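## Task

Get exactly one small part (block, cylinder or plug) into every pocket of the turntable's trays. Parts may be released from just above a chute's rim in the lid and fall through. A pocket lines up under a chute only briefly: pressing the green button starts a quarter turn, counter-clockwise when viewed from above, and 3.9 s after the press a pocket is moving past under each chute. A press only registers if the turntable is stationary (white glowing strips on the lid edges mean it is turning) and the button is held down briefly; it must spring back up before the next press. Only 5 quarter turns are available from the button. The turntable must be stationary at the finish. Arm bases (metres, heading in degrees counter-clockwise from +x): arm1 x=+0.50 y=+0.05 z=+0.81 heading -135; arm2 x=-0.12 y=+0.65 z=+0.76 heading -52; arm3 x=-1.02 y=-0.11 z=+0.73 heading +49; arm4 x=-0.19 y=-0.65 z=+0.80 heading +130. At the end, release everything and pull the arms away; a result that holds only because a robot is supporting it does not count.

## Robot and tools

Setup. Four identical i2rt Big YAM arms (arm1, arm2, arm3, arm4), each with six revolute joints, a two-finger gripper and a wrist camera (arm1_cam_wrist etc.). Two fixed room cameras: cam_corner and cam_top. The hand reaches roughly 1.0 m from the joint 1 axis. Joints move at different speeds, so the hand may travel along a wide curve between postures.

Frame. One shared scene frame, origin on the floor, +z up. The hand point is halfway between the fingertips; its z axis runs along the fingers and the fingers close along its y axis. Camera calibration lines give K, distortion and T_world_to_cam (scene frame to camera) per camera; room cameras can be off by a couple of degrees and millimetres, and wrist camera poses are derived from reported joint angles, so they inherit those errors.

execute_actions. Argument actions: a list holding zero or one action. An action is an object keyed by arm name; each arm gets a joints object of absolute targets (not offsets) by joint name, in radians, plus gripper_m in metres. Arms and joints may be omitted, but an omitted joint may still be pushing toward an earlier target. All named motions start at once and may finish at different times. Ranges: joint1_rad -2.879 to 2.879 (rotation about the base, positive counter-clockwise from above, 0 = along the base heading); joint2_rad 0 to 3.141 (shoulder, 0 = upper arm back and roughly level, increasing lifts it up then forward); joint3_rad 0 to 3.019 (elbow, 0 = folded, increasing opens); joint4_rad -1.692 to 1.57 (hand pitch, positive tips fingers up); joint5_rad -1.57 to 1.57 (sideways hand swing, positive to the arm's right); joint6_rad -2.094 to 2.094 (hand roll, positive clockwise viewed from behind the hand); gripper_m 0 to 0.093 (fingertip gap). Done tolerances: ±0.045, ±0.14, ±0.09, ±0.055, ±0.03, ±0.035 rad and ±0.003 m. Optional cameras: list of camera names or "all"; null/omitted gives all, [] gives none. An unknown key, unknown camera or out-of-range number rejects the whole call and nothing moves. An empty actions list just reports state and images.

wait: seconds, 0 to 10; commands nothing, returns state and images. zoom_image: camera name and region [x0, y0, x1, y1] in pixels of that camera's latest full image, top-left origin, at most 504 by 504. finished_scene: scene number (1 or 2); ends the scene irreversibly and reports success, then gives the next task.

Reading results. joint_status tells how each commanded motion ended: done, off_target (resting away from target, possibly still pushing), contact_stop or time_out (target dropped, joint holds where it stopped; a timed-out joint may keep pushing toward its target or a nearby one and on_its_own will list it), not_followed (a self/inter-arm clearance check withheld the arm's joint targets; the gripper part still runs, and withheld targets may be retried on later actions). on_its_own lists what the call did not command; its "held at" value is a target, not a position. To relieve a pushing joint, send it its reported position. Tiny changes near the current position may not move a joint. The "pictures" line orders the returned images. MOTOR HOT appears from 85 °C; at 100 °C an OVER-TEMPERATURE FAULT drops that arm and its joints show limit_stop_at_motor_heat: resend targets after cooling. If a result reports a stop, the remaining execute_actions, wait and finished_scene calls in that reply are skipped.

Timing. The simulation keeps running while you compose a reply; the robots keep the last command meanwhile, and the turntable keeps turning. Plan button presses so a part is released over a chute at the moment a pocket passes under it.

Cautions. The arms do not stop on contact and can push hard; sustained pushing overheats motors. A hard squeeze between two arms fails the job outright, and a hard collision may; the clearance check can react late and ignores fingers, gripper housings and wrist cameras. Do not knock parts or anything else out of the work area. Avoid dropping parts from height, slipping, slamming or pressing hard. Loose objects may occasionally get nudged by outside disturbances. Finish with grippers open and arms moved away.

Each tool is called after "Emit:" as name([rows], argument=value, ...), one row to a line, values as JSON.

## Session

I'll start by looking at the current state.

Emit:
execute_actions(actions=[])

Scene clock: 0.00 s.
Motor temperatures (°C, as the motors report them): arm1=[20 19 23 19 23 22] | arm2=[20 21 23 23 21 22] | arm3=[21 22 22 20 23 20] | arm4=[21 20 21 19 22 23]
arm1.joint_positions: joint1_rad=+0.740 joint2_rad=+0.442 joint3_rad=+1.461 joint4_rad=-1.530 joint5_rad=-0.017 joint6_rad=-0.016 gripper_m=+0.094
arm1.joint_status: not commanded
arm1.hand: x=+0.4976 y=-0.0747 z=+1.3685 quat_wxyz=(-0.354, -0.613, -0.605, +0.363) (m; scene frame)
arm2.joint_positions: joint1_rad=-0.074 joint2_rad=+0.422 joint3_rad=+1.467 joint4_rad=-1.543 joint5_rad=-0.004 joint6_rad=+0.014 gripper_m=+0.094
arm2.joint_status: not commanded
arm2.hand: x=-0.0630 y=+0.5633 z=+1.3236 quat_wxyz=(-0.459, -0.408, -0.752, +0.238) (m; scene frame)
arm3.joint_positions: joint1_rad=-0.852 joint2_rad=+0.439 joint3_rad=+1.470 joint4_rad=-1.552 joint5_rad=-0.005 joint6_rad=-0.008 gripper_m=+0.095
arm3.joint_status: not commanded
arm3.hand: x=-0.9031 y=-0.1119 z=+1.2884 quat_wxyz=(-0.502, +0.005, -0.865, +0.001) (m; scene frame)
arm4.joint_positions: joint1_rad=-0.119 joint2_rad=+0.447 joint3_rad=+1.455 joint4_rad=-1.538 joint5_rad=-0.017 joint6_rad=+0.015 gripper_m=+0.095
arm4.joint_status: not commanded
arm4.hand: x=-0.2559 y=-0.5401 z=+1.3549 quat_wxyz=(-0.219, +0.762, -0.416, -0.444) (m; scene frame)
pictures: arm1_cam_wrist, arm2_cam_wrist, arm3_cam_wrist, arm4_cam_wrist, cam_corner, cam_top
Images, in order (width x height): arm1_cam_wrist 504x504, arm2_cam_wrist 504x504, arm3_cam_wrist 504x504, arm4_cam_wrist 504x504, cam_corner 896x504, cam_top 896x504.

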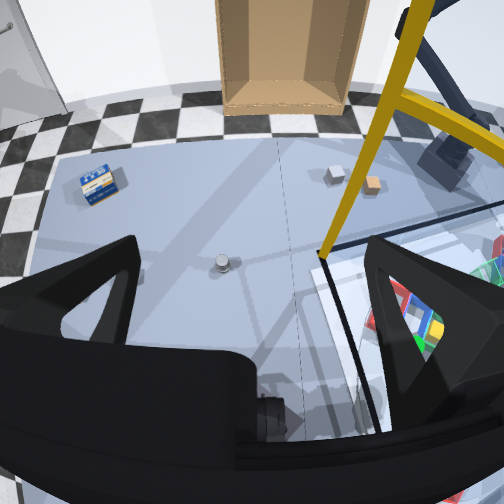

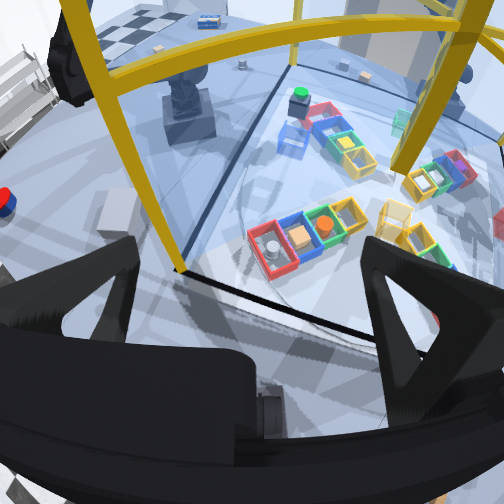

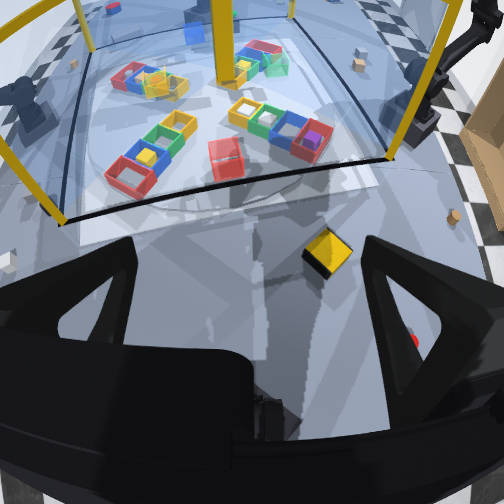

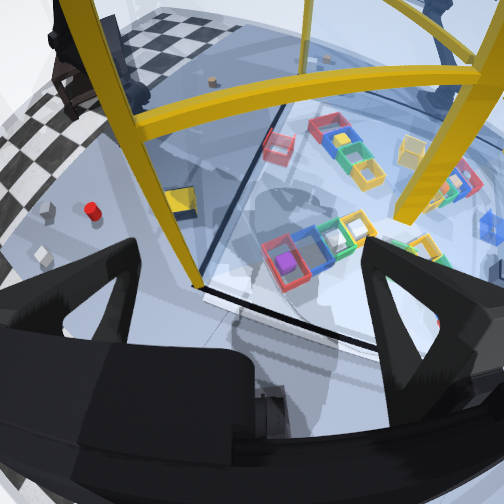

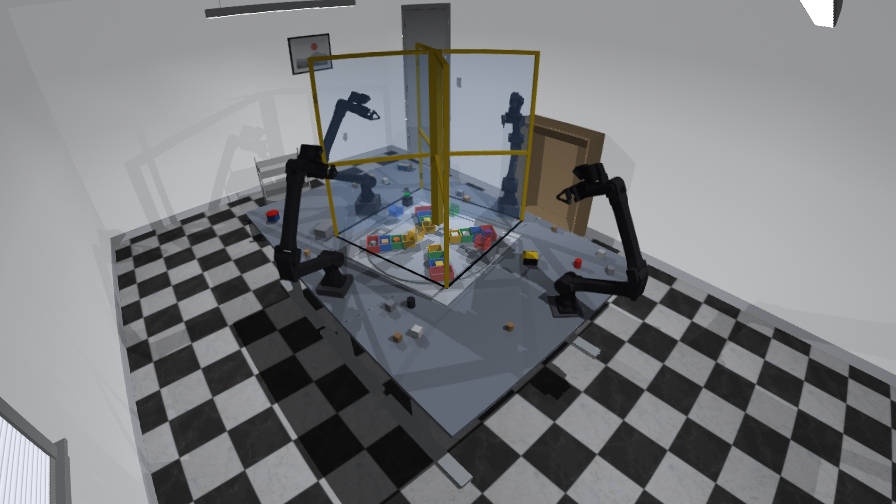

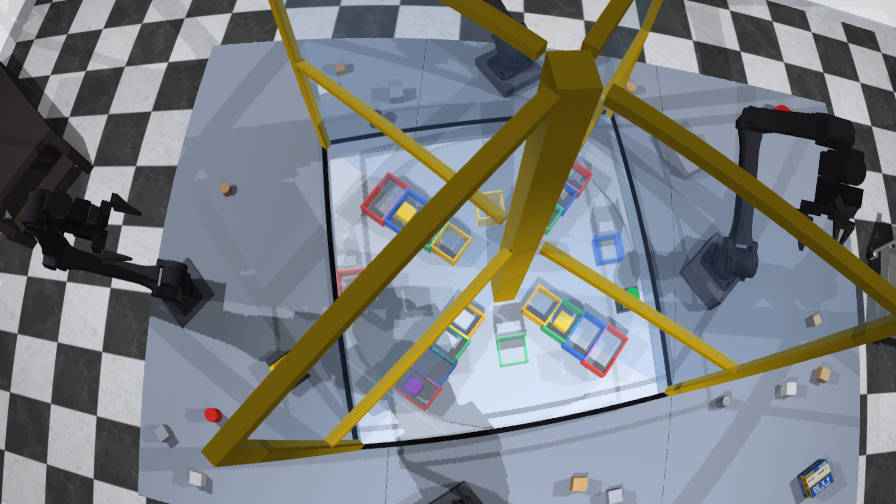

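Emit:
zoom_image(camera="cam_top", region=[320, 130, 680, 450])

Emit:
zoom_image(camera="arm2_cam_wrist", region=[230, 70, 504, 300])

Emit:
zoom_image(camera="arm3_cam_wrist", region=[80, 0, 380, 220])

Emit:
zoom_image(camera="arm4_cam_wrist", region=[230, 90, 504, 310])

Region (320, 130, 680, 450) of cam_top's 896x504 image, scaled by 1.400, with more detail than that image has.

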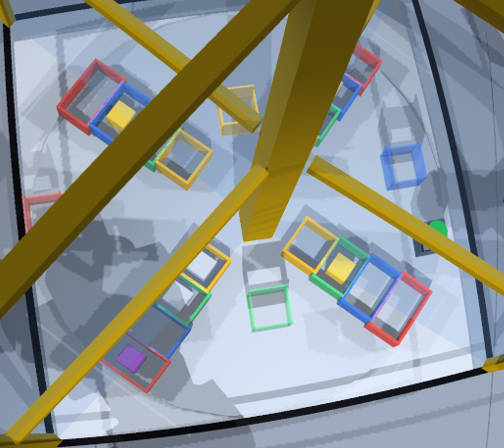

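Region (230, 70, 504, 300) of arm2_cam_wrist's 504x504 image, scaled by 1.839, with more detail than that image has; it fills the top 423 rows of this view, and the rest is white.

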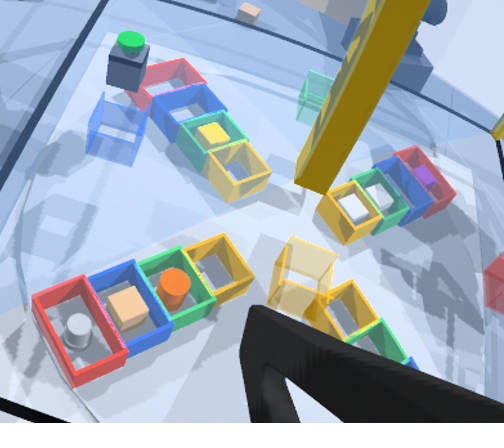

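Region (80, 0, 380, 220) of arm3_cam_wrist's 504x504 image, scaled by 1.680, with more detail than that image has; it fills the top 370 rows of this view, and the rest is white.

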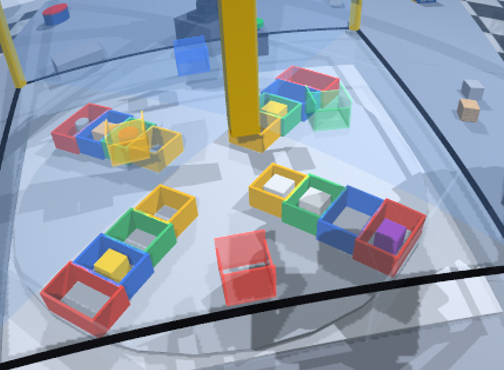

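Region (230, 90, 504, 310) of arm4_cam_wrist's 504x504 image, scaled by 1.839, with more detail than that image has; it fills the top 405 rows of this view, and the rest is white.

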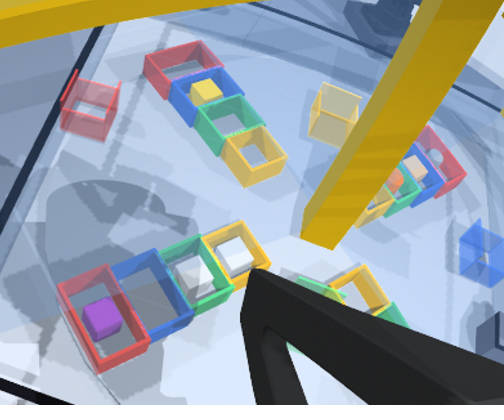

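Emit:
execute_actions([
  {"arm1": {"joints": {"joint4_rad": -0.6}}, "arm2": {"joints": {"joint3_rad": 0.8}}, "arm3": {"joints": {"joint2_rad": 1.2}}, "arm4": {"joints": {"joint5_rad": 0.6}}},
], cameras=["cam_top"])

Scene clock: 2.73 s.
Motor temperatures (°C, as the motors report them): arm1=[20 19 23 20 23 22] | arm2=[20 21 24 23 21 22] | arm3=[21 22 22 20 23 20] | arm4=[21 20 21 19 22 23]
arm1.joint_positions: joint1_rad=+0.740 joint2_rad=+0.442 joint3_rad=+1.461 joint4_rad=-0.628 joint5_rad=-0.017 joint6_rad=-0.016 gripper_m=+0.094
arm1.joint_status: all done
arm1.hand: x=+0.4971 y=-0.0867 z=+1.5824 quat_wxyz=(-0.576, -0.392, -0.393, +0.601) (m; scene frame)
arm2.joint_positions: joint1_rad=-0.074 joint2_rad=+0.422 joint3_rad=+0.809 joint4_rad=-1.543 joint5_rad=-0.004 joint6_rad=+0.014 gripper_m=+0.094
arm2.joint_status: all done
arm2.hand: x=-0.0351 y=+0.5227 z=+1.0305 quat_wxyz=(-0.190, -0.466, -0.859, +0.096) (m; scene frame)
arm3.joint_positions: joint1_rad=-0.852 joint2_rad=+1.206 joint3_rad=+1.470 joint4_rad=-1.552 joint5_rad=-0.005 joint6_rad=-0.008 gripper_m=+0.095
arm3.joint_status: all done
arm3.hand: x=-0.6330 y=-0.1127 z=+1.1028 quat_wxyz=(-0.142, +0.004, -0.990, +0.000) (m; scene frame)
arm4.joint_positions: joint1_rad=-0.119 joint2_rad=+0.447 joint3_rad=+1.455 joint4_rad=-1.538 joint5_rad=+0.596 joint6_rad=+0.015 gripper_m=+0.095
arm4.joint_status: all done
arm4.hand: x=-0.1587 y=-0.5063 z=+1.3686 quat_wxyz=(-0.441, +0.659, -0.530, -0.301) (m; scene frame)
pictures: cam_top
Images, in order (width x height): cam_top 896x504.

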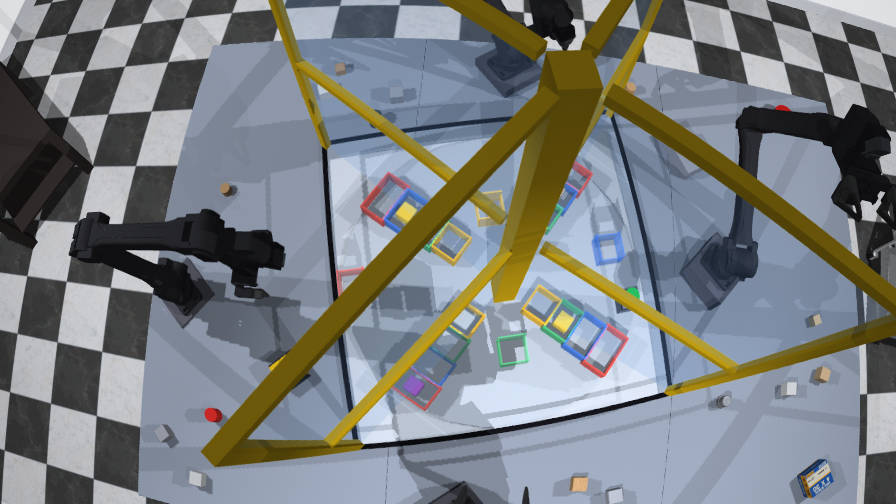

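Emit:
zoom_image(camera="cam_top", region=[660, 290, 880, 504])

Emit:
zoom_image(camera="cam_top", region=[200, 40, 450, 220])

Emit:
zoom_image(camera="cam_top", region=[130, 330, 350, 504])

Emit:
zoom_image(camera="cam_top", region=[560, 200, 700, 340])

Region (660, 290, 880, 504) of cam_top's 896x504 image, scaled by 2.291, with more detail than that image has; it fills the top 490 rows of this view, and the rest is white.

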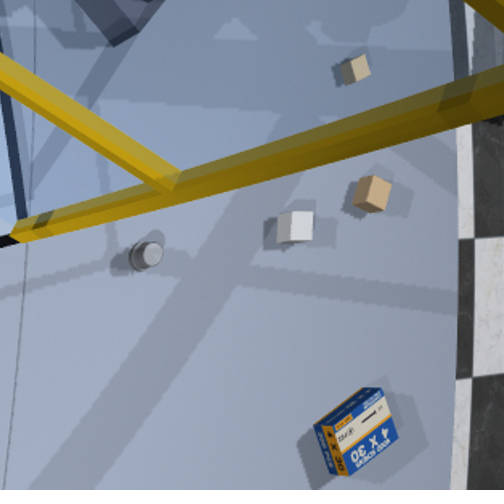

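Region (200, 40, 450, 220) of cam_top's 896x504 image, scaled by 2.016, with more detail than that image has; it fills the top 363 rows of this view, and the rest is white.

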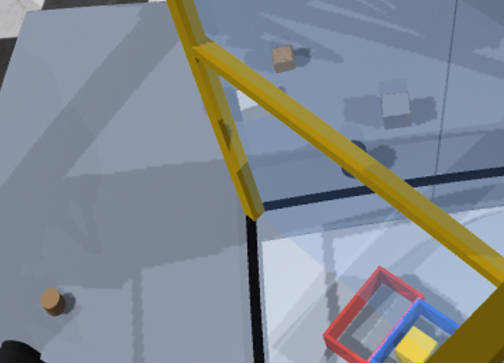

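Region (130, 330, 350, 504) of cam_top's 896x504 image, scaled by 2.291, with more detail than that image has; it fills the top 399 rows of this view, and the rest is white.

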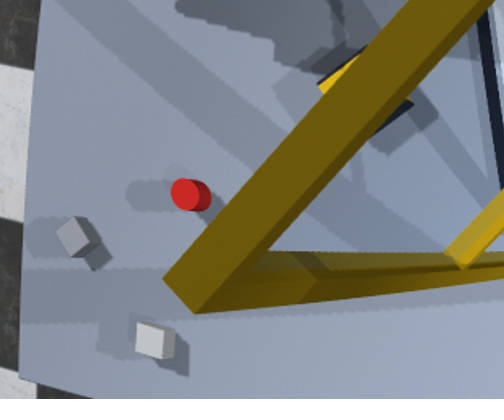

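Region (560, 200, 700, 340) of cam_top's 896x504 image, scaled by 3.600, with more detail than that image has.

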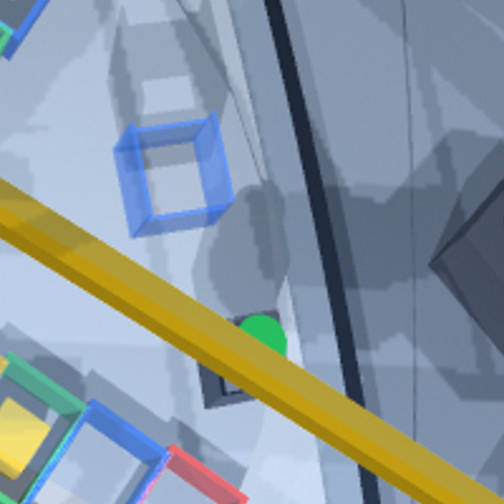

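Emit:
execute_actions([
  {"arm1": {"joints": {"joint1_rad": 0.95, "joint2_rad": 1.481, "joint3_rad": 0.943, "joint4_rad": -1.033, "joint5_rad": 0, "joint6_rad": 0}}, "arm2": {"joints": {"joint1_rad": -1.951, "joint2_rad": 1.281, "joint3_rad": 1.072, "joint4_rad": -1.362, "joint5_rad": 0, "joint6_rad": 0}}, "arm3": {"joints": {"joint1_rad": 0.505, "joint2_rad": 1.253, "joint3_rad": 0.949, "joint4_rad": -1.267, "joint5_rad": 0, "joint6_rad": 0}}, "arm4": {"joints": {"joint1_rad": -2.02, "joint2_rad": 1.231, "joint3_rad": 0.93, "joint4_rad": -1.27, "joint5_rad": 0, "joint6_rad": 0}}},
])

Scene clock: 8.87 s.
Motor temperatures (°C, as the motors report them): arm1=[20 19 24 20 23 22] | arm2=[20 21 25 23 21 22] | arm3=[21 22 23 20 23 20] | arm4=[21 21 22 19 22 23]
arm1.joint_positions: joint1_rad=+0.944 joint2_rad=+1.483 joint3_rad=+0.917 joint4_rad=-1.022 joint5_rad=-0.003 joint6_rad=-0.013 gripper_m=+0.094
arm1.joint_status: all done
arm1.hand: x=+0.5618 y=-0.3228 z=+0.8737 quat_wxyz=(+0.004, -0.641, -0.767, -0.005) (m; scene frame)
arm2.joint_positions: joint1_rad=-1.954 joint2_rad=+1.287 joint3_rad=+1.053 joint4_rad=-1.363 joint5_rad=+0.000 joint6_rad=+0.012 gripper_m=+0.095
arm2.joint_status: all done
arm2.hand: x=-0.4543 y=+0.5559 z=+0.9382 quat_wxyz=(-0.004, -0.991, -0.135, -0.017) (m; scene frame)
arm3.joint_positions: joint1_rad=+0.507 joint2_rad=+1.259 joint3_rad=+0.961 joint4_rad=-1.274 joint5_rad=-0.001 joint6_rad=-0.008 gripper_m=+0.095
arm3.joint_status: all done
arm3.hand: x=-0.9491 y=+0.2141 z=+0.8829 quat_wxyz=(+0.001, +0.631, -0.776, +0.002) (m; scene frame)
arm4.joint_positions: joint1_rad=-2.020 joint2_rad=+1.223 joint3_rad=+0.914 joint4_rad=-1.271 joint5_rad=+0.003 joint6_rad=+0.007 gripper_m=+0.095
arm4.joint_status: all done
arm4.hand: x=+0.1199 y=-0.5690 z=+0.9454 quat_wxyz=(+0.010, +0.124, -0.992, +0.007) (m; scene frame)
pictures: arm1_cam_wrist, arm2_cam_wrist, arm3_cam_wrist, arm4_cam_wrist, cam_corner, cam_top
camera_calibration (this result's frames):
arm1_cam_wrist: T_world_to_cam=[[-0.981567, -0.190473, -0.0156716, 0.500655], [-0.161389, 0.782173, 0.601796, -0.176369], [-0.102368, 0.593233, -0.798496, 1.07512], [0, 0, 0, 1]] pos_world=[0.573021, -0.404487, 0.972466]
arm2_cam_wrist: T_world_to_cam=[[-0.280285, 0.959858, -0.0106006, -0.649213], [0.7686, 0.231025, 0.596558, -0.330323], [0.57506, 0.159059, -0.8025, 1.05267], [0, 0, 0, 1]] pos_world=[-0.533429, 0.532028, 1.03495]
arm3_cam_wrist: T_world_to_cam=[[0.976877, -0.212951, 0.0190344, 0.955625], [-0.183926, -0.79165, 0.582633, -0.514296], [-0.109004, -0.572662, -0.812512, 0.860306], [0, 0, 0, 1]] pos_world=[-0.934344, 0.289024, 0.980466]
arm4_cam_wrist: T_world_to_cam=[[0.23791, -0.971241, 0.00947231, -0.591582], [-0.775847, -0.184162, 0.603444, -0.57648], [-0.584345, -0.150915, -0.797349, 0.861916], [0, 0, 0, 1]] pos_world=[0.197139, -0.550659, 1.04072]
Images, in order (width x height): arm1_cam_wrist 504x504, arm2_cam_wrist 504x504, arm3_cam_wrist 504x504, arm4_cam_wrist 504x504, cam_corner 896x504, cam_top 896x504.

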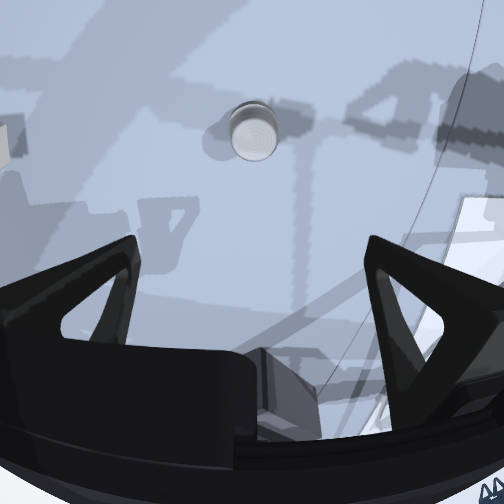

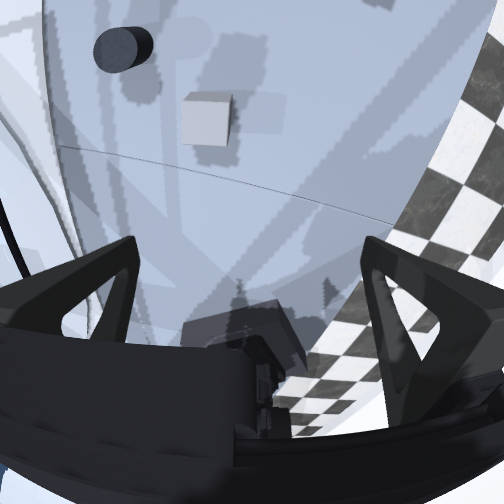

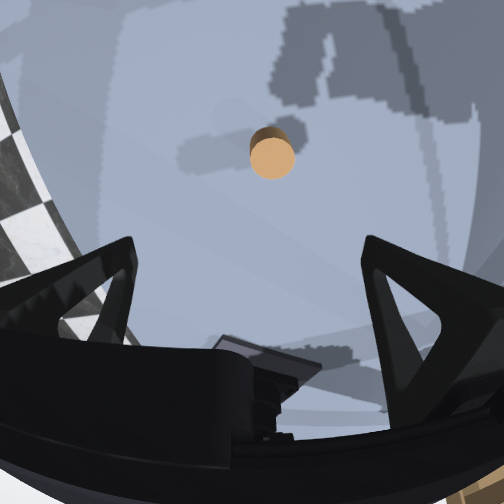

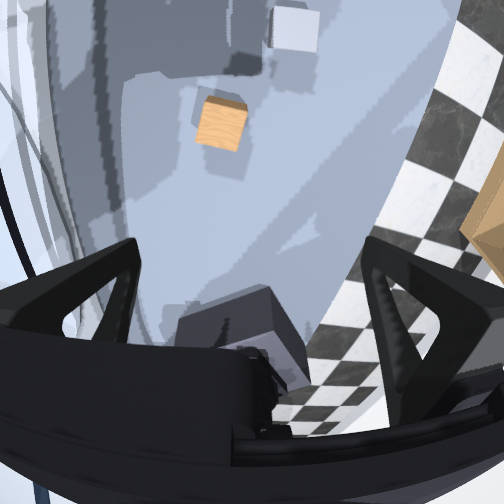

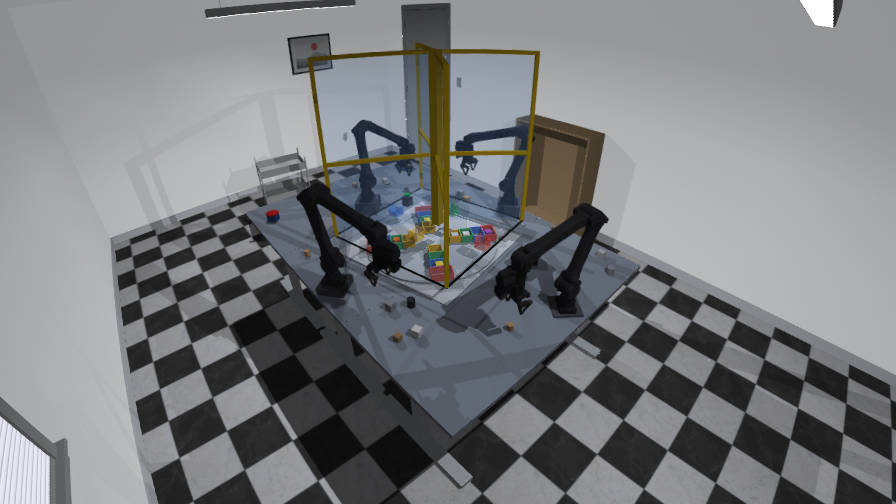

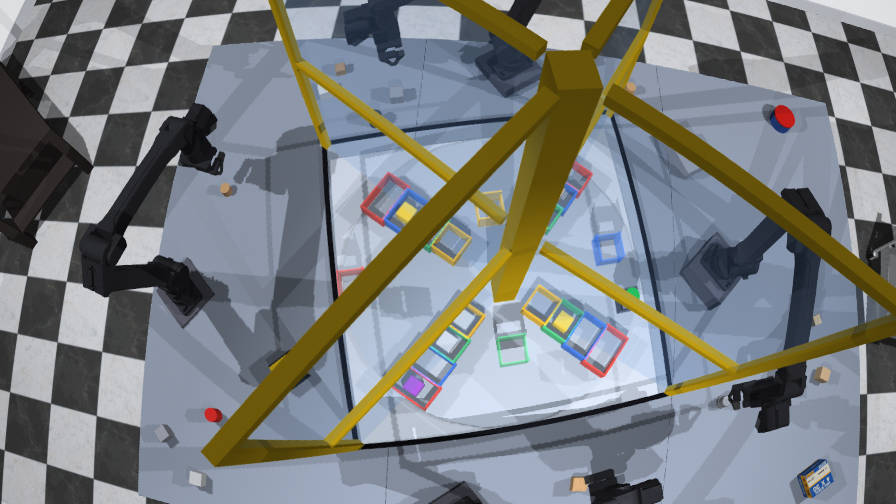

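Emit:
execute_actions([
  {"arm1": {"joints": {"joint1_rad": 0.94, "joint2_rad": 1.732, "joint3_rad": 0.862, "joint4_rad": -0.679}}, "arm2": {"joints": {"joint1_rad": -1.837, "joint2_rad": 1.551, "joint3_rad": 0.8, "joint4_rad": -0.816, "joint6_rad": 0.17, "gripper_m": 0.08}}, "arm3": {"joints": {"joint1_rad": 0.447, "joint2_rad": 1.423, "joint3_rad": 0.739, "joint4_rad": -0.887}}, "arm4": {"joints": {"joint1_rad": -1.951, "joint2_rad": 1.548, "joint3_rad": 0.66, "joint4_rad": -0.668, "joint6_rad": 0.26}}},
], cameras=["arm1_cam_wrist", "arm2_cam_wrist", "arm3_cam_wrist", "arm4_cam_wrist", "cam_corner"])

Scene clock: 11.80 s.
Motor temperatures (°C, as the motors report them): arm1=[20 19 24 20 23 22] | arm2=[20 21 25 23 21 22] | arm3=[21 22 23 20 23 20] | arm4=[21 21 22 19 22 23]
arm1.joint_positions: joint1_rad=+0.944 joint2_rad=+1.751 joint3_rad=+0.857 joint4_rad=-0.697 joint5_rad=-0.003 joint6_rad=-0.013 gripper_m=+0.094
arm1.joint_status: all done
arm1.hand: x=+0.5646 y=-0.3397 z=+0.7583 quat_wxyz=(+0.005, -0.641, -0.767, -0.006) (m; scene frame)
arm2.joint_positions: joint1_rad=-1.830 joint2_rad=+1.562 joint3_rad=+0.791 joint4_rad=-0.827 joint5_rad=+0.000 joint6_rad=+0.155 gripper_m=+0.080
arm2.joint_status: all done
arm2.hand: x=-0.4453 y=+0.5108 z=+0.7579 quat_wxyz=(-0.002, -0.992, -0.125, -0.017) (m; scene frame)
arm3.joint_positions: joint1_rad=+0.445 joint2_rad=+1.431 joint3_rad=+0.729 joint4_rad=-0.896 joint5_rad=-0.001 joint6_rad=-0.008 gripper_m=+0.095
arm3.joint_status: all done
arm3.hand: x=-0.9325 y=+0.1956 z=+0.7519 quat_wxyz=(+0.011, +0.607, -0.795, +0.009) (m; scene frame)
arm4.joint_positions: joint1_rad=-1.951 joint2_rad=+1.557 joint3_rad=+0.644 joint4_rad=-0.680 joint5_rad=+0.002 joint6_rad=+0.250 gripper_m=+0.095
arm4.joint_status: all done
arm4.hand: x=+0.1068 y=-0.5518 z=+0.7596 quat_wxyz=(+0.015, +0.037, -0.999, +0.010) (m; scene frame)
pictures: arm1_cam_wrist, arm2_cam_wrist, arm3_cam_wrist, arm4_cam_wrist, cam_corner
camera_calibration (this result's frames):
arm1_cam_wrist: T_world_to_cam=[[-0.981572, -0.190443, -0.0157206, 0.4984], [-0.161198, 0.78104, 0.603318, -0.0949249], [-0.102619, 0.594734, -0.797346, 0.992985], [0, 0, 0, 1]] pos_world=[0.575813, -0.421506, 0.856858]
arm2_cam_wrist: T_world_to_cam=[[-0.262008, 0.965042, -0.00670585, -0.602733], [0.773228, 0.214078, 0.5969, -0.208803], [0.577469, 0.151207, -0.802288, 0.914925], [0, 0, 0, 1]] pos_world=[-0.52481, 0.48802, 0.854626]
arm3_cam_wrist: T_world_to_cam=[[0.961979, -0.272445, 0.0192317, 0.935607], [-0.228439, -0.764, 0.603423, -0.512181], [-0.149707, -0.584873, -0.79719, 0.698052], [0, 0, 0, 1]] pos_world=[-0.912534, 0.271867, 0.847548]
arm4_cam_wrist: T_world_to_cam=[[0.0662959, -0.997678, 0.015583, -0.570835], [-0.790182, -0.0429587, 0.611365, -0.397902], [-0.609276, -0.0528445, -0.791195, 0.760739], [0, 0, 0, 1]] pos_world=[0.18693, -0.546402, 0.854052]
Images, in order (width x height): arm1_cam_wrist 504x504, arm2_cam_wrist 504x504, arm3_cam_wrist 504x504, arm4_cam_wrist 504x504, cam_corner 896x504.

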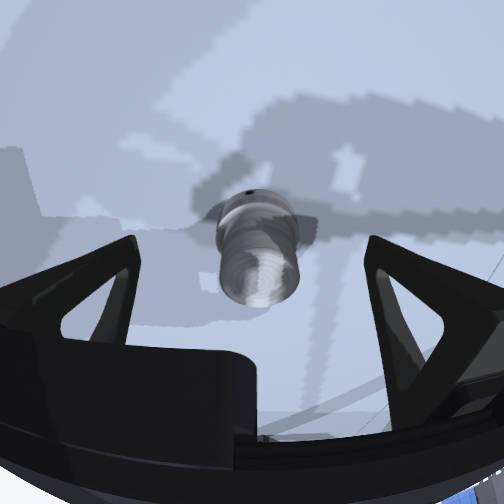

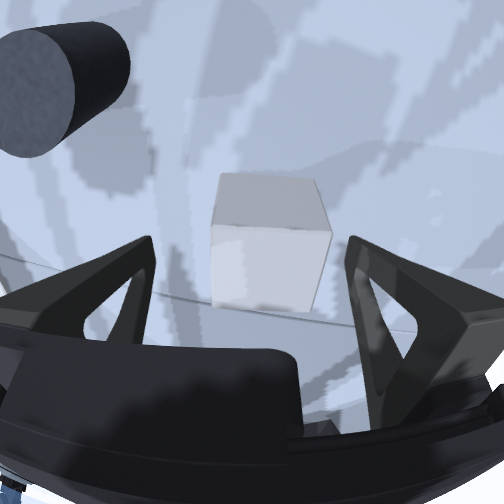

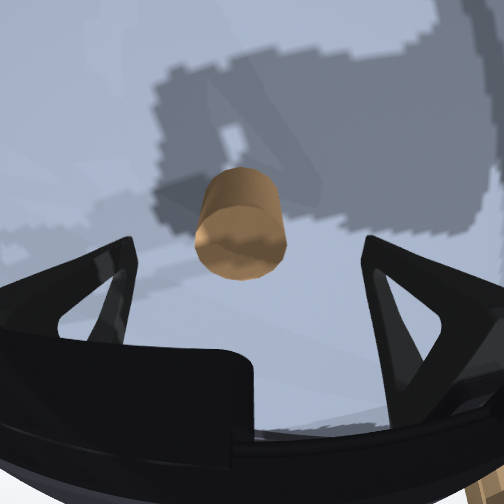

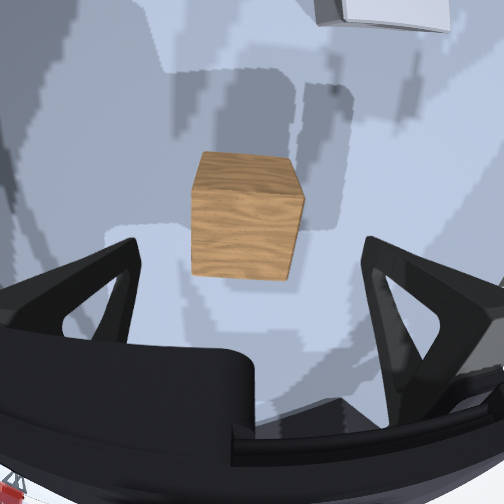

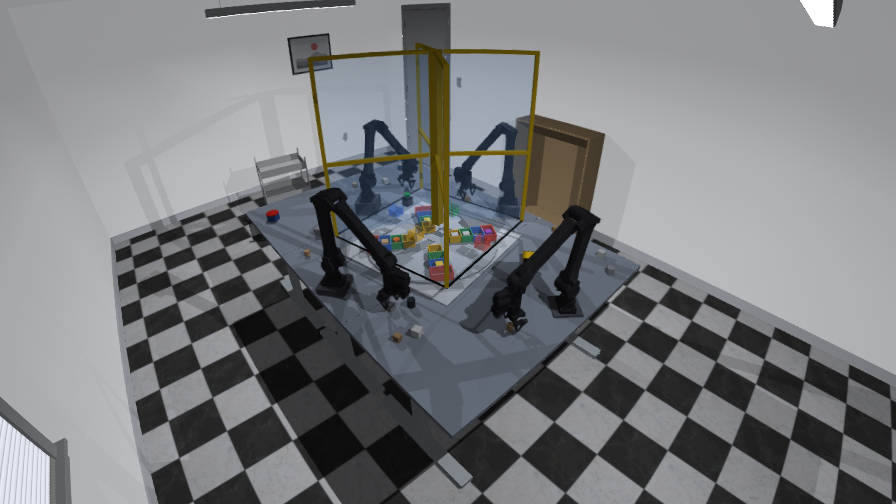

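Emit:
execute_actions([
  {"arm1": {"joints": {"joint2_rad": 1.77, "joint4_rad": -0.649, "gripper_m": 0.06}}, "arm2": {"joints": {"joint1_rad": -1.855, "joint2_rad": 1.581, "joint4_rad": -0.759, "joint6_rad": 0.2}}, "arm3": {"joints": {"joint2_rad": 1.479, "joint4_rad": -0.83, "gripper_m": 0.06}}, "arm4": {"joints": {"joint2_rad": 1.63, "joint4_rad": -0.591, "joint6_rad": 0.31, "gripper_m": 0.065}}},
], cameras=["arm1_cam_wrist", "arm2_cam_wrist", "arm3_cam_wrist", "arm4_cam_wrist"])

Scene clock: 13.63 s.
Motor temperatures (°C, as the motors report them): arm1=[20 20 24 20 23 22] | arm2=[20 21 25 23 21 22] | arm3=[21 22 23 20 23 20] | arm4=[21 21 22 19 22 23]
arm1.joint_positions: joint1_rad=+0.944 joint2_rad=+1.763 joint3_rad=+0.857 joint4_rad=-0.667 joint5_rad=-0.003 joint6_rad=-0.013 gripper_m=+0.060
arm1.joint_status: all done
arm1.hand: x=+0.5654 y=-0.3447 z=+0.7537 quat_wxyz=(-0.002, -0.641, -0.768, +0.000) (m; scene frame)
arm2.joint_positions: joint1_rad=-1.850 joint2_rad=+1.562 joint3_rad=+0.791 joint4_rad=-0.771 joint5_rad=+0.000 joint6_rad=+0.184 gripper_m=+0.080
arm2.joint_status: all done
arm2.hand: x=-0.4608 y=+0.5121 z=+0.7578 quat_wxyz=(-0.010, -0.995, -0.100, +0.010) (m; scene frame)
arm3.joint_positions: joint1_rad=+0.445 joint2_rad=+1.465 joint3_rad=+0.729 joint4_rad=-0.840 joint5_rad=-0.001 joint6_rad=-0.008 gripper_m=+0.060
arm3.joint_status: all done
arm3.hand: x=-0.9298 y=+0.2052 z=+0.7414 quat_wxyz=(+0.002, +0.607, -0.795, +0.003) (m; scene frame)
arm4.joint_positions: joint1_rad=-1.951 joint2_rad=+1.619 joint3_rad=+0.644 joint4_rad=-0.602 joint5_rad=+0.002 joint6_rad=+0.299 gripper_m=+0.065
arm4.joint_status: all done
arm4.hand: x=+0.1142 y=-0.5495 z=+0.7408 quat_wxyz=(+0.008, +0.012, -1.000, +0.008) (m; scene frame)
pictures: arm1_cam_wrist, arm2_cam_wrist, arm3_cam_wrist, arm4_cam_wrist
camera_calibration (this result's frames):
arm1_cam_wrist: T_world_to_cam=[[-0.981526, -0.190719, -0.0152677, 0.497732], [-0.162934, 0.791358, 0.589241, -0.0729605], [-0.100297, 0.580843, -0.807813, 0.994168], [0, 0, 0, 1]] pos_world=[0.576362, -0.42479, 0.853692]
arm2_cam_wrist: T_world_to_cam=[[-0.213649, 0.976794, -0.0150881, -0.585414], [0.812727, 0.186291, 0.55206, -0.130615], [0.542059, 0.105685, -0.833668, 0.954311], [0, 0, 0, 1]] pos_world=[-0.536212, 0.495306, 0.858854]
arm3_cam_wrist: T_world_to_cam=[[0.961873, -0.27282, 0.019195, 0.935811], [-0.232033, -0.776887, 0.585326, -0.485084], [-0.144777, -0.567464, -0.810571, 0.706586], [0, 0, 0, 1]] pos_world=[-0.91039, 0.279415, 0.838707]
arm4_cam_wrist: T_world_to_cam=[[0.016682, -0.999783, 0.0124729, -0.561906], [-0.800688, -0.00588644, 0.599053, -0.349821], [-0.59885, -0.0199803, -0.800612, 0.774394], [0, 0, 0, 1]] pos_world=[0.193022, -0.548371, 0.836559]
Images, in order (width x height): arm1_cam_wrist 504x504, arm2_cam_wrist 504x504, arm3_cam_wrist 504x504, arm4_cam_wrist 504x504.

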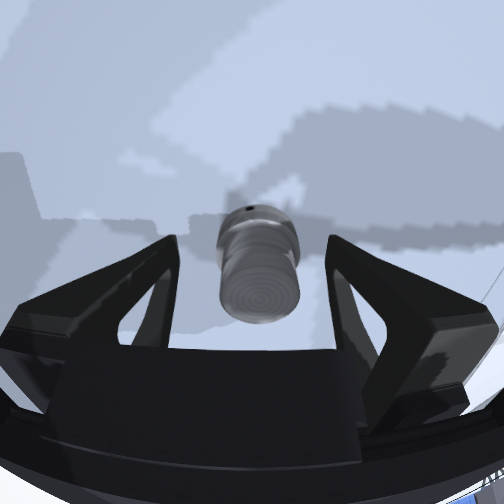

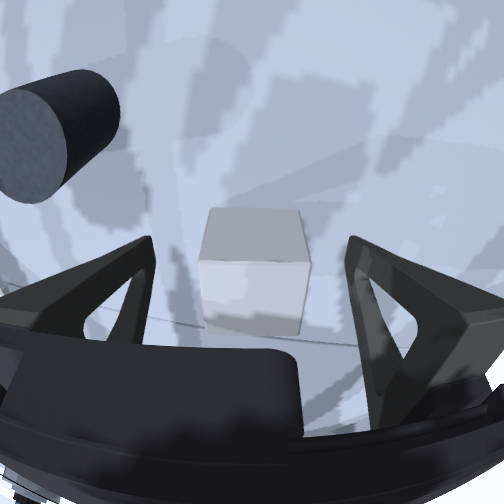

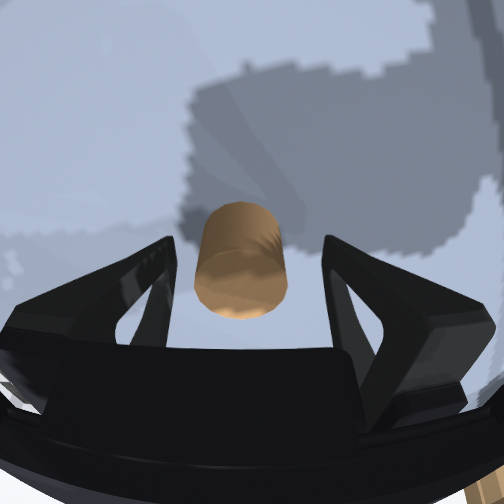

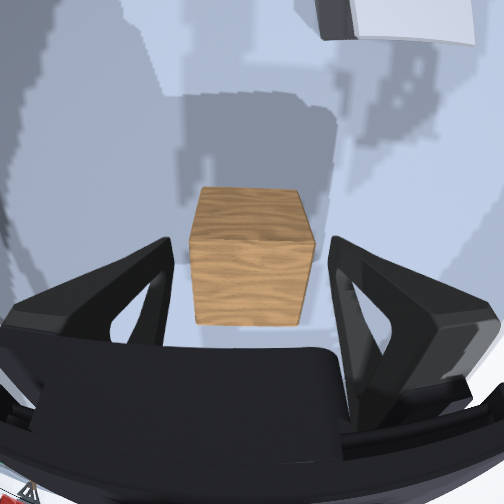

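Emit:
execute_actions([
  {"arm1": {"joints": {"joint2_rad": 1.802, "gripper_m": 0.05}}, "arm2": {"joints": {"joint2_rad": 1.61, "gripper_m": 0.055}}, "arm3": {"joints": {"joint2_rad": 1.498, "gripper_m": 0.05}}, "arm4": {"joints": {"joint2_rad": 1.652, "gripper_m": 0.053}}},
], cameras=[])

Emit:
execute_actions([
  {"arm1": {"joints": {"gripper_m": 0.0}}, "arm2": {"joints": {"gripper_m": 0.0}}, "arm3": {"joints": {"gripper_m": 0.0}}, "arm4": {"joints": {"gripper_m": 0.0}}},
], cameras=["arm1_cam_wrist", "arm2_cam_wrist", "arm3_cam_wrist", "arm4_cam_wrist"])

Scene clock: 14.50 s.
Motor temperatures (°C, as the motors report them): arm1=[20 20 24 20 23 22] | arm2=[20 22 25 23 21 22] | arm3=[21 22 24 20 23 20] | arm4=[21 21 22 19 22 23]
arm1.joint_positions: joint1_rad=+0.944 joint2_rad=+1.800 joint3_rad=+0.857 joint4_rad=-0.666 joint5_rad=-0.003 joint6_rad=-0.013 gripper_m=+0.050
arm1.joint_status: all done
arm1.hand: x=+0.5643 y=-0.3378 z=+0.7399 quat_wxyz=(+0.012, -0.641, -0.767, -0.012) (m; scene frame)
arm2.joint_positions: joint1_rad=-1.850 joint2_rad=+1.597 joint3_rad=+0.791 joint4_rad=-0.770 joint5_rad=+0.000 joint6_rad=+0.185 gripper_m=+0.055
arm2.joint_status: all done
arm2.hand: x=-0.4562 y=+0.5137 z=+0.7456 quat_wxyz=(-0.005, -0.995, -0.100, -0.007) (m; scene frame)
arm3.joint_positions: joint1_rad=+0.445 joint2_rad=+1.481 joint3_rad=+0.729 joint4_rad=-0.840 joint5_rad=-0.001 joint6_rad=-0.008 gripper_m=+0.050
arm3.joint_status: all done
arm3.hand: x=-0.9303 y=+0.2033 z=+0.7364 quat_wxyz=(+0.009, +0.607, -0.795, +0.007) (m; scene frame)
arm4.joint_positions: joint1_rad=-1.951 joint2_rad=+1.634 joint3_rad=+0.644 joint4_rad=-0.602 joint5_rad=+0.002 joint6_rad=+0.300 gripper_m=+0.053
arm4.joint_status: all done
arm4.hand: x=+0.1116 y=-0.5504 z=+0.7367 quat_wxyz=(+0.014, +0.012, -1.000, +0.010) (m; scene frame)
pictures: none
No camera images: the call's "cameras" was empty. Leave "cameras" out to get every camera's image.

Scene clock: 15.10 s.
Motor temperatures (°C, as the motors report them): arm1=[20 20 24 20 23 22] | arm2=[20 22 25 23 21 22] | arm3=[21 22 24 20 23 20] | arm4=[21 21 22 19 22 23]
arm1.joint_positions: joint1_rad=+0.944 joint2_rad=+1.800 joint3_rad=+0.857 joint4_rad=-0.666 joint5_rad=-0.002 joint6_rad=-0.012 gripper_m=+0.035
arm1.joint_status: gripper_m off_target (ended at +0.035, target +0.000)
arm1.hand: x=+0.5641 y=-0.3378 z=+0.7399 quat_wxyz=(+0.012, -0.641, -0.767, -0.012) (m; scene frame)
arm2.joint_positions: joint1_rad=-1.850 joint2_rad=+1.597 joint3_rad=+0.791 joint4_rad=-0.769 joint5_rad=+0.000 joint6_rad=+0.185 gripper_m=+0.040
arm2.joint_status: gripper_m off_target (ended at +0.040, target +0.000)
arm2.hand: x=-0.4566 y=+0.5137 z=+0.7456 quat_wxyz=(-0.005, -0.995, -0.100, -0.006) (m; scene frame)
arm3.joint_positions: joint1_rad=+0.445 joint2_rad=+1.481 joint3_rad=+0.729 joint4_rad=-0.840 joint5_rad=+0.000 joint6_rad=-0.008 gripper_m=+0.032
arm3.joint_status: gripper_m off_target (ended at +0.032, target +0.000)
arm3.hand: x=-0.9303 y=+0.2033 z=+0.7364 quat_wxyz=(+0.009, +0.607, -0.795, +0.007) (m; scene frame)
arm4.joint_positions: joint1_rad=-1.951 joint2_rad=+1.634 joint3_rad=+0.644 joint4_rad=-0.602 joint5_rad=+0.002 joint6_rad=+0.300 gripper_m=+0.040
arm4.joint_status: gripper_m off_target (ended at +0.040, target +0.000)
arm4.hand: x=+0.1116 y=-0.5503 z=+0.7367 quat_wxyz=(+0.014, +0.012, -1.000, +0.010) (m; scene frame)
pictures: arm1_cam_wrist, arm2_cam_wrist, arm3_cam_wrist, arm4_cam_wrist
camera_calibration (this result's frames):
arm1_cam_wrist: T_world_to_cam=[[-0.981776, -0.189418, -0.0154095, 0.49825], [-0.158257, 0.769979, 0.618132, -0.101718], [-0.105221, 0.609306, -0.785923, 0.975159], [0, 0, 0, 1]] pos_world=[0.575679, -0.421472, 0.836953]
arm2_cam_wrist: T_world_to_cam=[[-0.212978, 0.977015, -0.009013, -0.590599], [0.795262, 0.178702, 0.57933, -0.152038], [0.567625, 0.116217, -0.815043, 0.934097], [0, 0, 0, 1]] pos_world=[-0.535092, 0.495636, 0.844087]
arm3_cam_wrist: T_world_to_cam=[[0.961944, -0.272543, 0.0196034, 0.935536], [-0.229699, -0.767694, 0.598235, -0.492974], [-0.147995, -0.579971, -0.801081, 0.694002], [0, 0, 0, 1]] pos_world=[-0.910459, 0.279021, 0.832526]
arm4_cam_wrist: T_world_to_cam=[[0.0159914, -0.999738, 0.0163941, -0.565433], [-0.792538, -0.00267712, 0.609817, -0.356479], [-0.609613, -0.0227448, -0.792373, 0.763098], [0, 0, 0, 1]] pos_world=[0.191714, -0.548882, 0.831315]
Images, in order (width x height): arm1_cam_wrist 504x504, arm2_cam_wrist 504x504, arm3_cam_wrist 504x504, arm4_cam_wrist 504x504.

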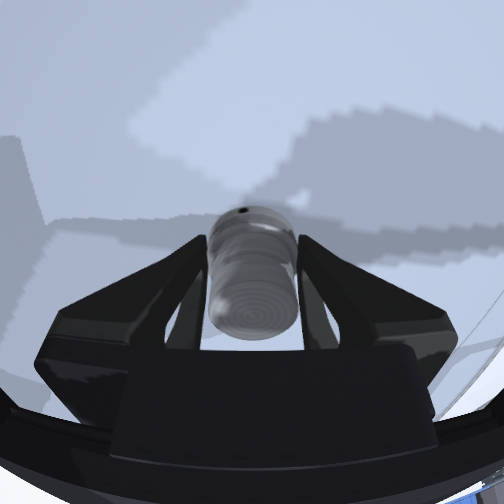

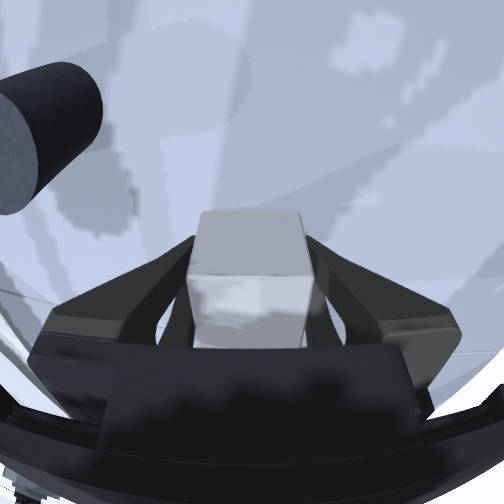

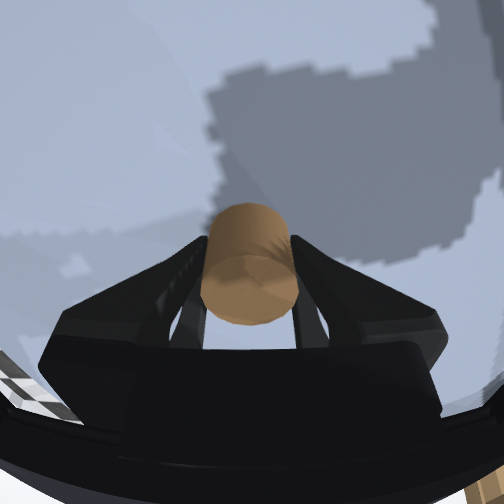

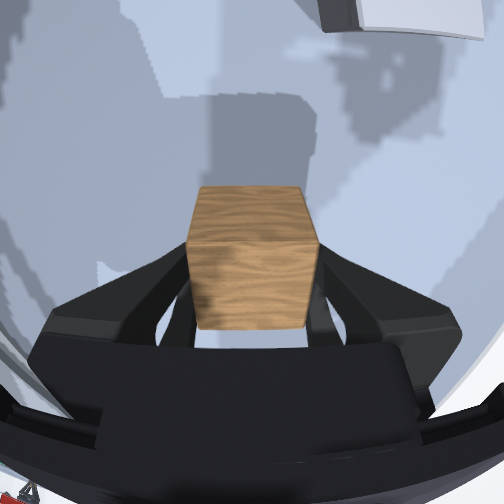

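Emit:
execute_actions(actions=[], cameras=[])

Emit:
execute_actions([
  {"arm4": {"joints": {"gripper_m": 0.05}}},
], cameras=[])

Scene clock: 15.30 s.
Motor temperatures (°C, as the motors report them): arm1=[20 20 24 20 23 22] | arm2=[20 22 25 23 21 22] | arm3=[21 22 24 20 23 20] | arm4=[21 21 22 19 22 23]
arm1.joint_positions: joint1_rad=+0.944 joint2_rad=+1.800 joint3_rad=+0.857 joint4_rad=-0.666 joint5_rad=-0.002 joint6_rad=-0.012 gripper_m=+0.035
arm1.joint_status: gripper_m off_target (ended at +0.035, target +0.000)
arm1.hand: x=+0.5641 y=-0.3378 z=+0.7399 quat_wxyz=(+0.012, -0.641, -0.767, -0.012) (m; scene frame)
arm2.joint_positions: joint1_rad=-1.850 joint2_rad=+1.597 joint3_rad=+0.791 joint4_rad=-0.769 joint5_rad=+0.000 joint6_rad=+0.185 gripper_m=+0.040
arm2.joint_status: gripper_m off_target (ended at +0.040, target +0.000)
arm2.hand: x=-0.4566 y=+0.5137 z=+0.7456 quat_wxyz=(-0.005, -0.995, -0.100, -0.006) (m; scene frame)
arm3.joint_positions: joint1_rad=+0.445 joint2_rad=+1.481 joint3_rad=+0.729 joint4_rad=-0.840 joint5_rad=+0.000 joint6_rad=-0.008 gripper_m=+0.032
arm3.joint_status: gripper_m off_target (ended at +0.032, target +0.000)
arm3.hand: x=-0.9303 y=+0.2033 z=+0.7364 quat_wxyz=(+0.009, +0.607, -0.795, +0.007) (m; scene frame)
arm4.joint_positions: joint1_rad=-1.951 joint2_rad=+1.634 joint3_rad=+0.644 joint4_rad=-0.602 joint5_rad=+0.002 joint6_rad=+0.300 gripper_m=+0.040
arm4.joint_status: gripper_m off_target (ended at +0.040, target +0.000)
arm4.hand: x=+0.1116 y=-0.5503 z=+0.7367 quat_wxyz=(+0.014, +0.012, -1.000, +0.010) (m; scene frame)
pictures: none
No camera images: the call's "cameras" was empty. Leave "cameras" out to get every camera's image.

Scene clock: 15.90 s.
Motor temperatures (°C, as the motors report them): arm1=[20 20 24 20 23 22] | arm2=[20 22 25 23 21 22] | arm3=[21 22 24 20 23 20] | arm4=[21 21 22 19 22 23]
arm1.joint_positions: joint1_rad=+0.944 joint2_rad=+1.800 joint3_rad=+0.857 joint4_rad=-0.666 joint5_rad=-0.002 joint6_rad=-0.012 gripper_m=+0.035
arm1.joint_status: not commanded
arm1.hand: x=+0.5641 y=-0.3378 z=+0.7399 quat_wxyz=(+0.012, -0.641, -0.767, -0.012) (m; scene frame)
arm2.joint_positions: joint1_rad=-1.850 joint2_rad=+1.597 joint3_rad=+0.791 joint4_rad=-0.769 joint5_rad=+0.000 joint6_rad=+0.185 gripper_m=+0.040
arm2.joint_status: not commanded
arm2.hand: x=-0.4566 y=+0.5137 z=+0.7456 quat_wxyz=(-0.005, -0.995, -0.100, -0.006) (m; scene frame)
arm3.joint_positions: joint1_rad=+0.445 joint2_rad=+1.481 joint3_rad=+0.729 joint4_rad=-0.840 joint5_rad=+0.000 joint6_rad=-0.008 gripper_m=+0.032
arm3.joint_status: not commanded
arm3.hand: x=-0.9303 y=+0.2033 z=+0.7364 quat_wxyz=(+0.009, +0.607, -0.795, +0.007) (m; scene frame)
arm4.joint_positions: joint1_rad=-1.951 joint2_rad=+1.634 joint3_rad=+0.644 joint4_rad=-0.602 joint5_rad=+0.002 joint6_rad=+0.300 gripper_m=+0.050
arm4.joint_status: all done
arm4.hand: x=+0.1116 y=-0.5503 z=+0.7367 quat_wxyz=(+0.014, +0.012, -1.000, +0.010) (m; scene frame)
pictures: none
No camera images: the call's "cameras" was empty. Leave "cameras" out to get every camera's image.

Emit:
execute_actions([
  {"arm1": {"joints": {"joint1_rad": 0.8, "joint2_rad": 0.886, "joint3_rad": 0.87, "joint4_rad": -1.545}}, "arm2": {"joints": {"joint1_rad": -1.6, "joint2_rad": 1.197, "joint3_rad": 1.211, "joint4_rad": -1.585}}, "arm3": {"joints": {"joint1_rad": -0.78, "joint2_rad": 1.121, "joint3_rad": 1.212, "joint4_rad": -1.662}}, "arm4": {"joints": {"joint4_rad": -0.565}}},
], cameras=["arm3_cam_wrist", "cam_corner"])

Scene clock: 18.37 s.
Motor temperatures (°C, as the motors report them): arm1=[20 20 25 20 23 22] | arm2=[20 22 26 23 21 22] | arm3=[21 22 24 20 23 20] | arm4=[21 21 22 19 22 23]
arm1.joint_positions: joint1_rad=+0.791 joint2_rad=+0.887 joint3_rad=+0.857 joint4_rad=-1.529 joint5_rad=-0.001 joint6_rad=-0.012 gripper_m=+0.035
arm1.joint_status: all done
arm1.hand: x=+0.5025 y=-0.1728 z=+1.0199 quat_wxyz=(-0.006, -0.698, -0.716, +0.005) (m; scene frame)
arm2.joint_positions: joint1_rad=-1.593 joint2_rad=+1.196 joint3_rad=+1.194 joint4_rad=-1.574 joint5_rad=-0.001 joint6_rad=+0.186 gripper_m=+0.040
arm2.joint_status: all done
arm2.hand: x=-0.3846 y=+0.4571 z=+1.0223 quat_wxyz=(-0.006, -0.974, -0.226, -0.006) (m; scene frame)
arm3.joint_positions: joint1_rad=-0.781 joint2_rad=+1.114 joint3_rad=+1.199 joint4_rad=-1.653 joint5_rad=+0.001 joint6_rad=-0.008 gripper_m=+0.032
arm3.joint_status: all done
arm3.hand: x=-0.7241 y=-0.0928 z=+1.0172 quat_wxyz=(-0.002, +0.039, -0.999, +0.002) (m; scene frame)
arm4.joint_positions: joint1_rad=-1.951 joint2_rad=+1.634 joint3_rad=+0.644 joint4_rad=-0.577 joint5_rad=+0.002 joint6_rad=+0.300 gripper_m=+0.050
arm4.joint_status: all done
arm4.hand: x=+0.1175 y=-0.5483 z=+0.7365 quat_wxyz=(+0.002, +0.012, -1.000, +0.006) (m; scene frame)
pictures: arm3_cam_wrist, cam_corner
camera_calibration (this result's frames):
arm3_cam_wrist: T_world_to_cam=[[0.0673414, -0.997493, 0.0217313, -0.0662616], [-0.815692, -0.042499, 0.576924, -1.17624], [-0.574554, -0.0565769, -0.816509, 0.533085], [0, 0, 0, 1]] pos_world=[-0.648697, -0.0859241, 1.11531]
Images, in order (width x height): arm3_cam_wrist 504x504, cam_corner 896x504.

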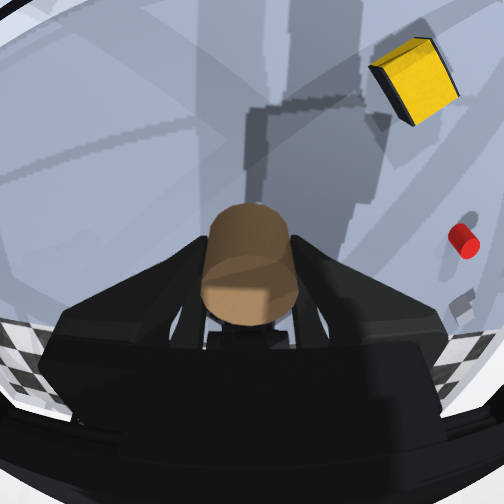

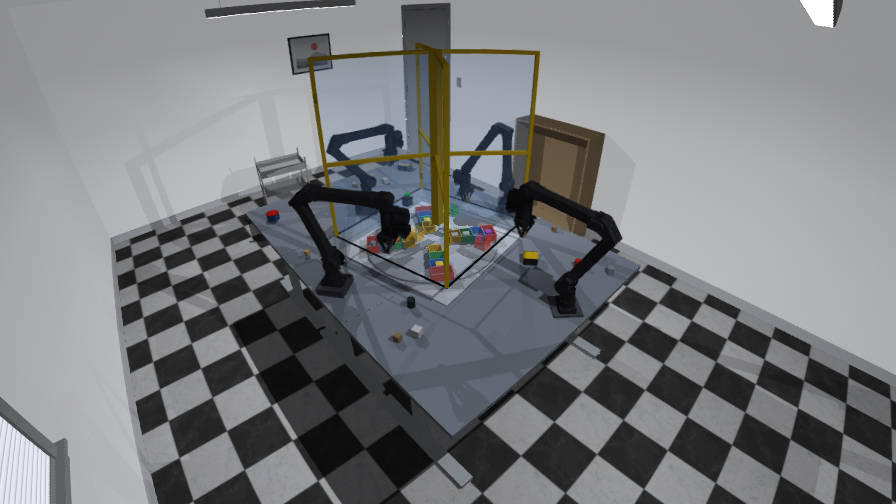

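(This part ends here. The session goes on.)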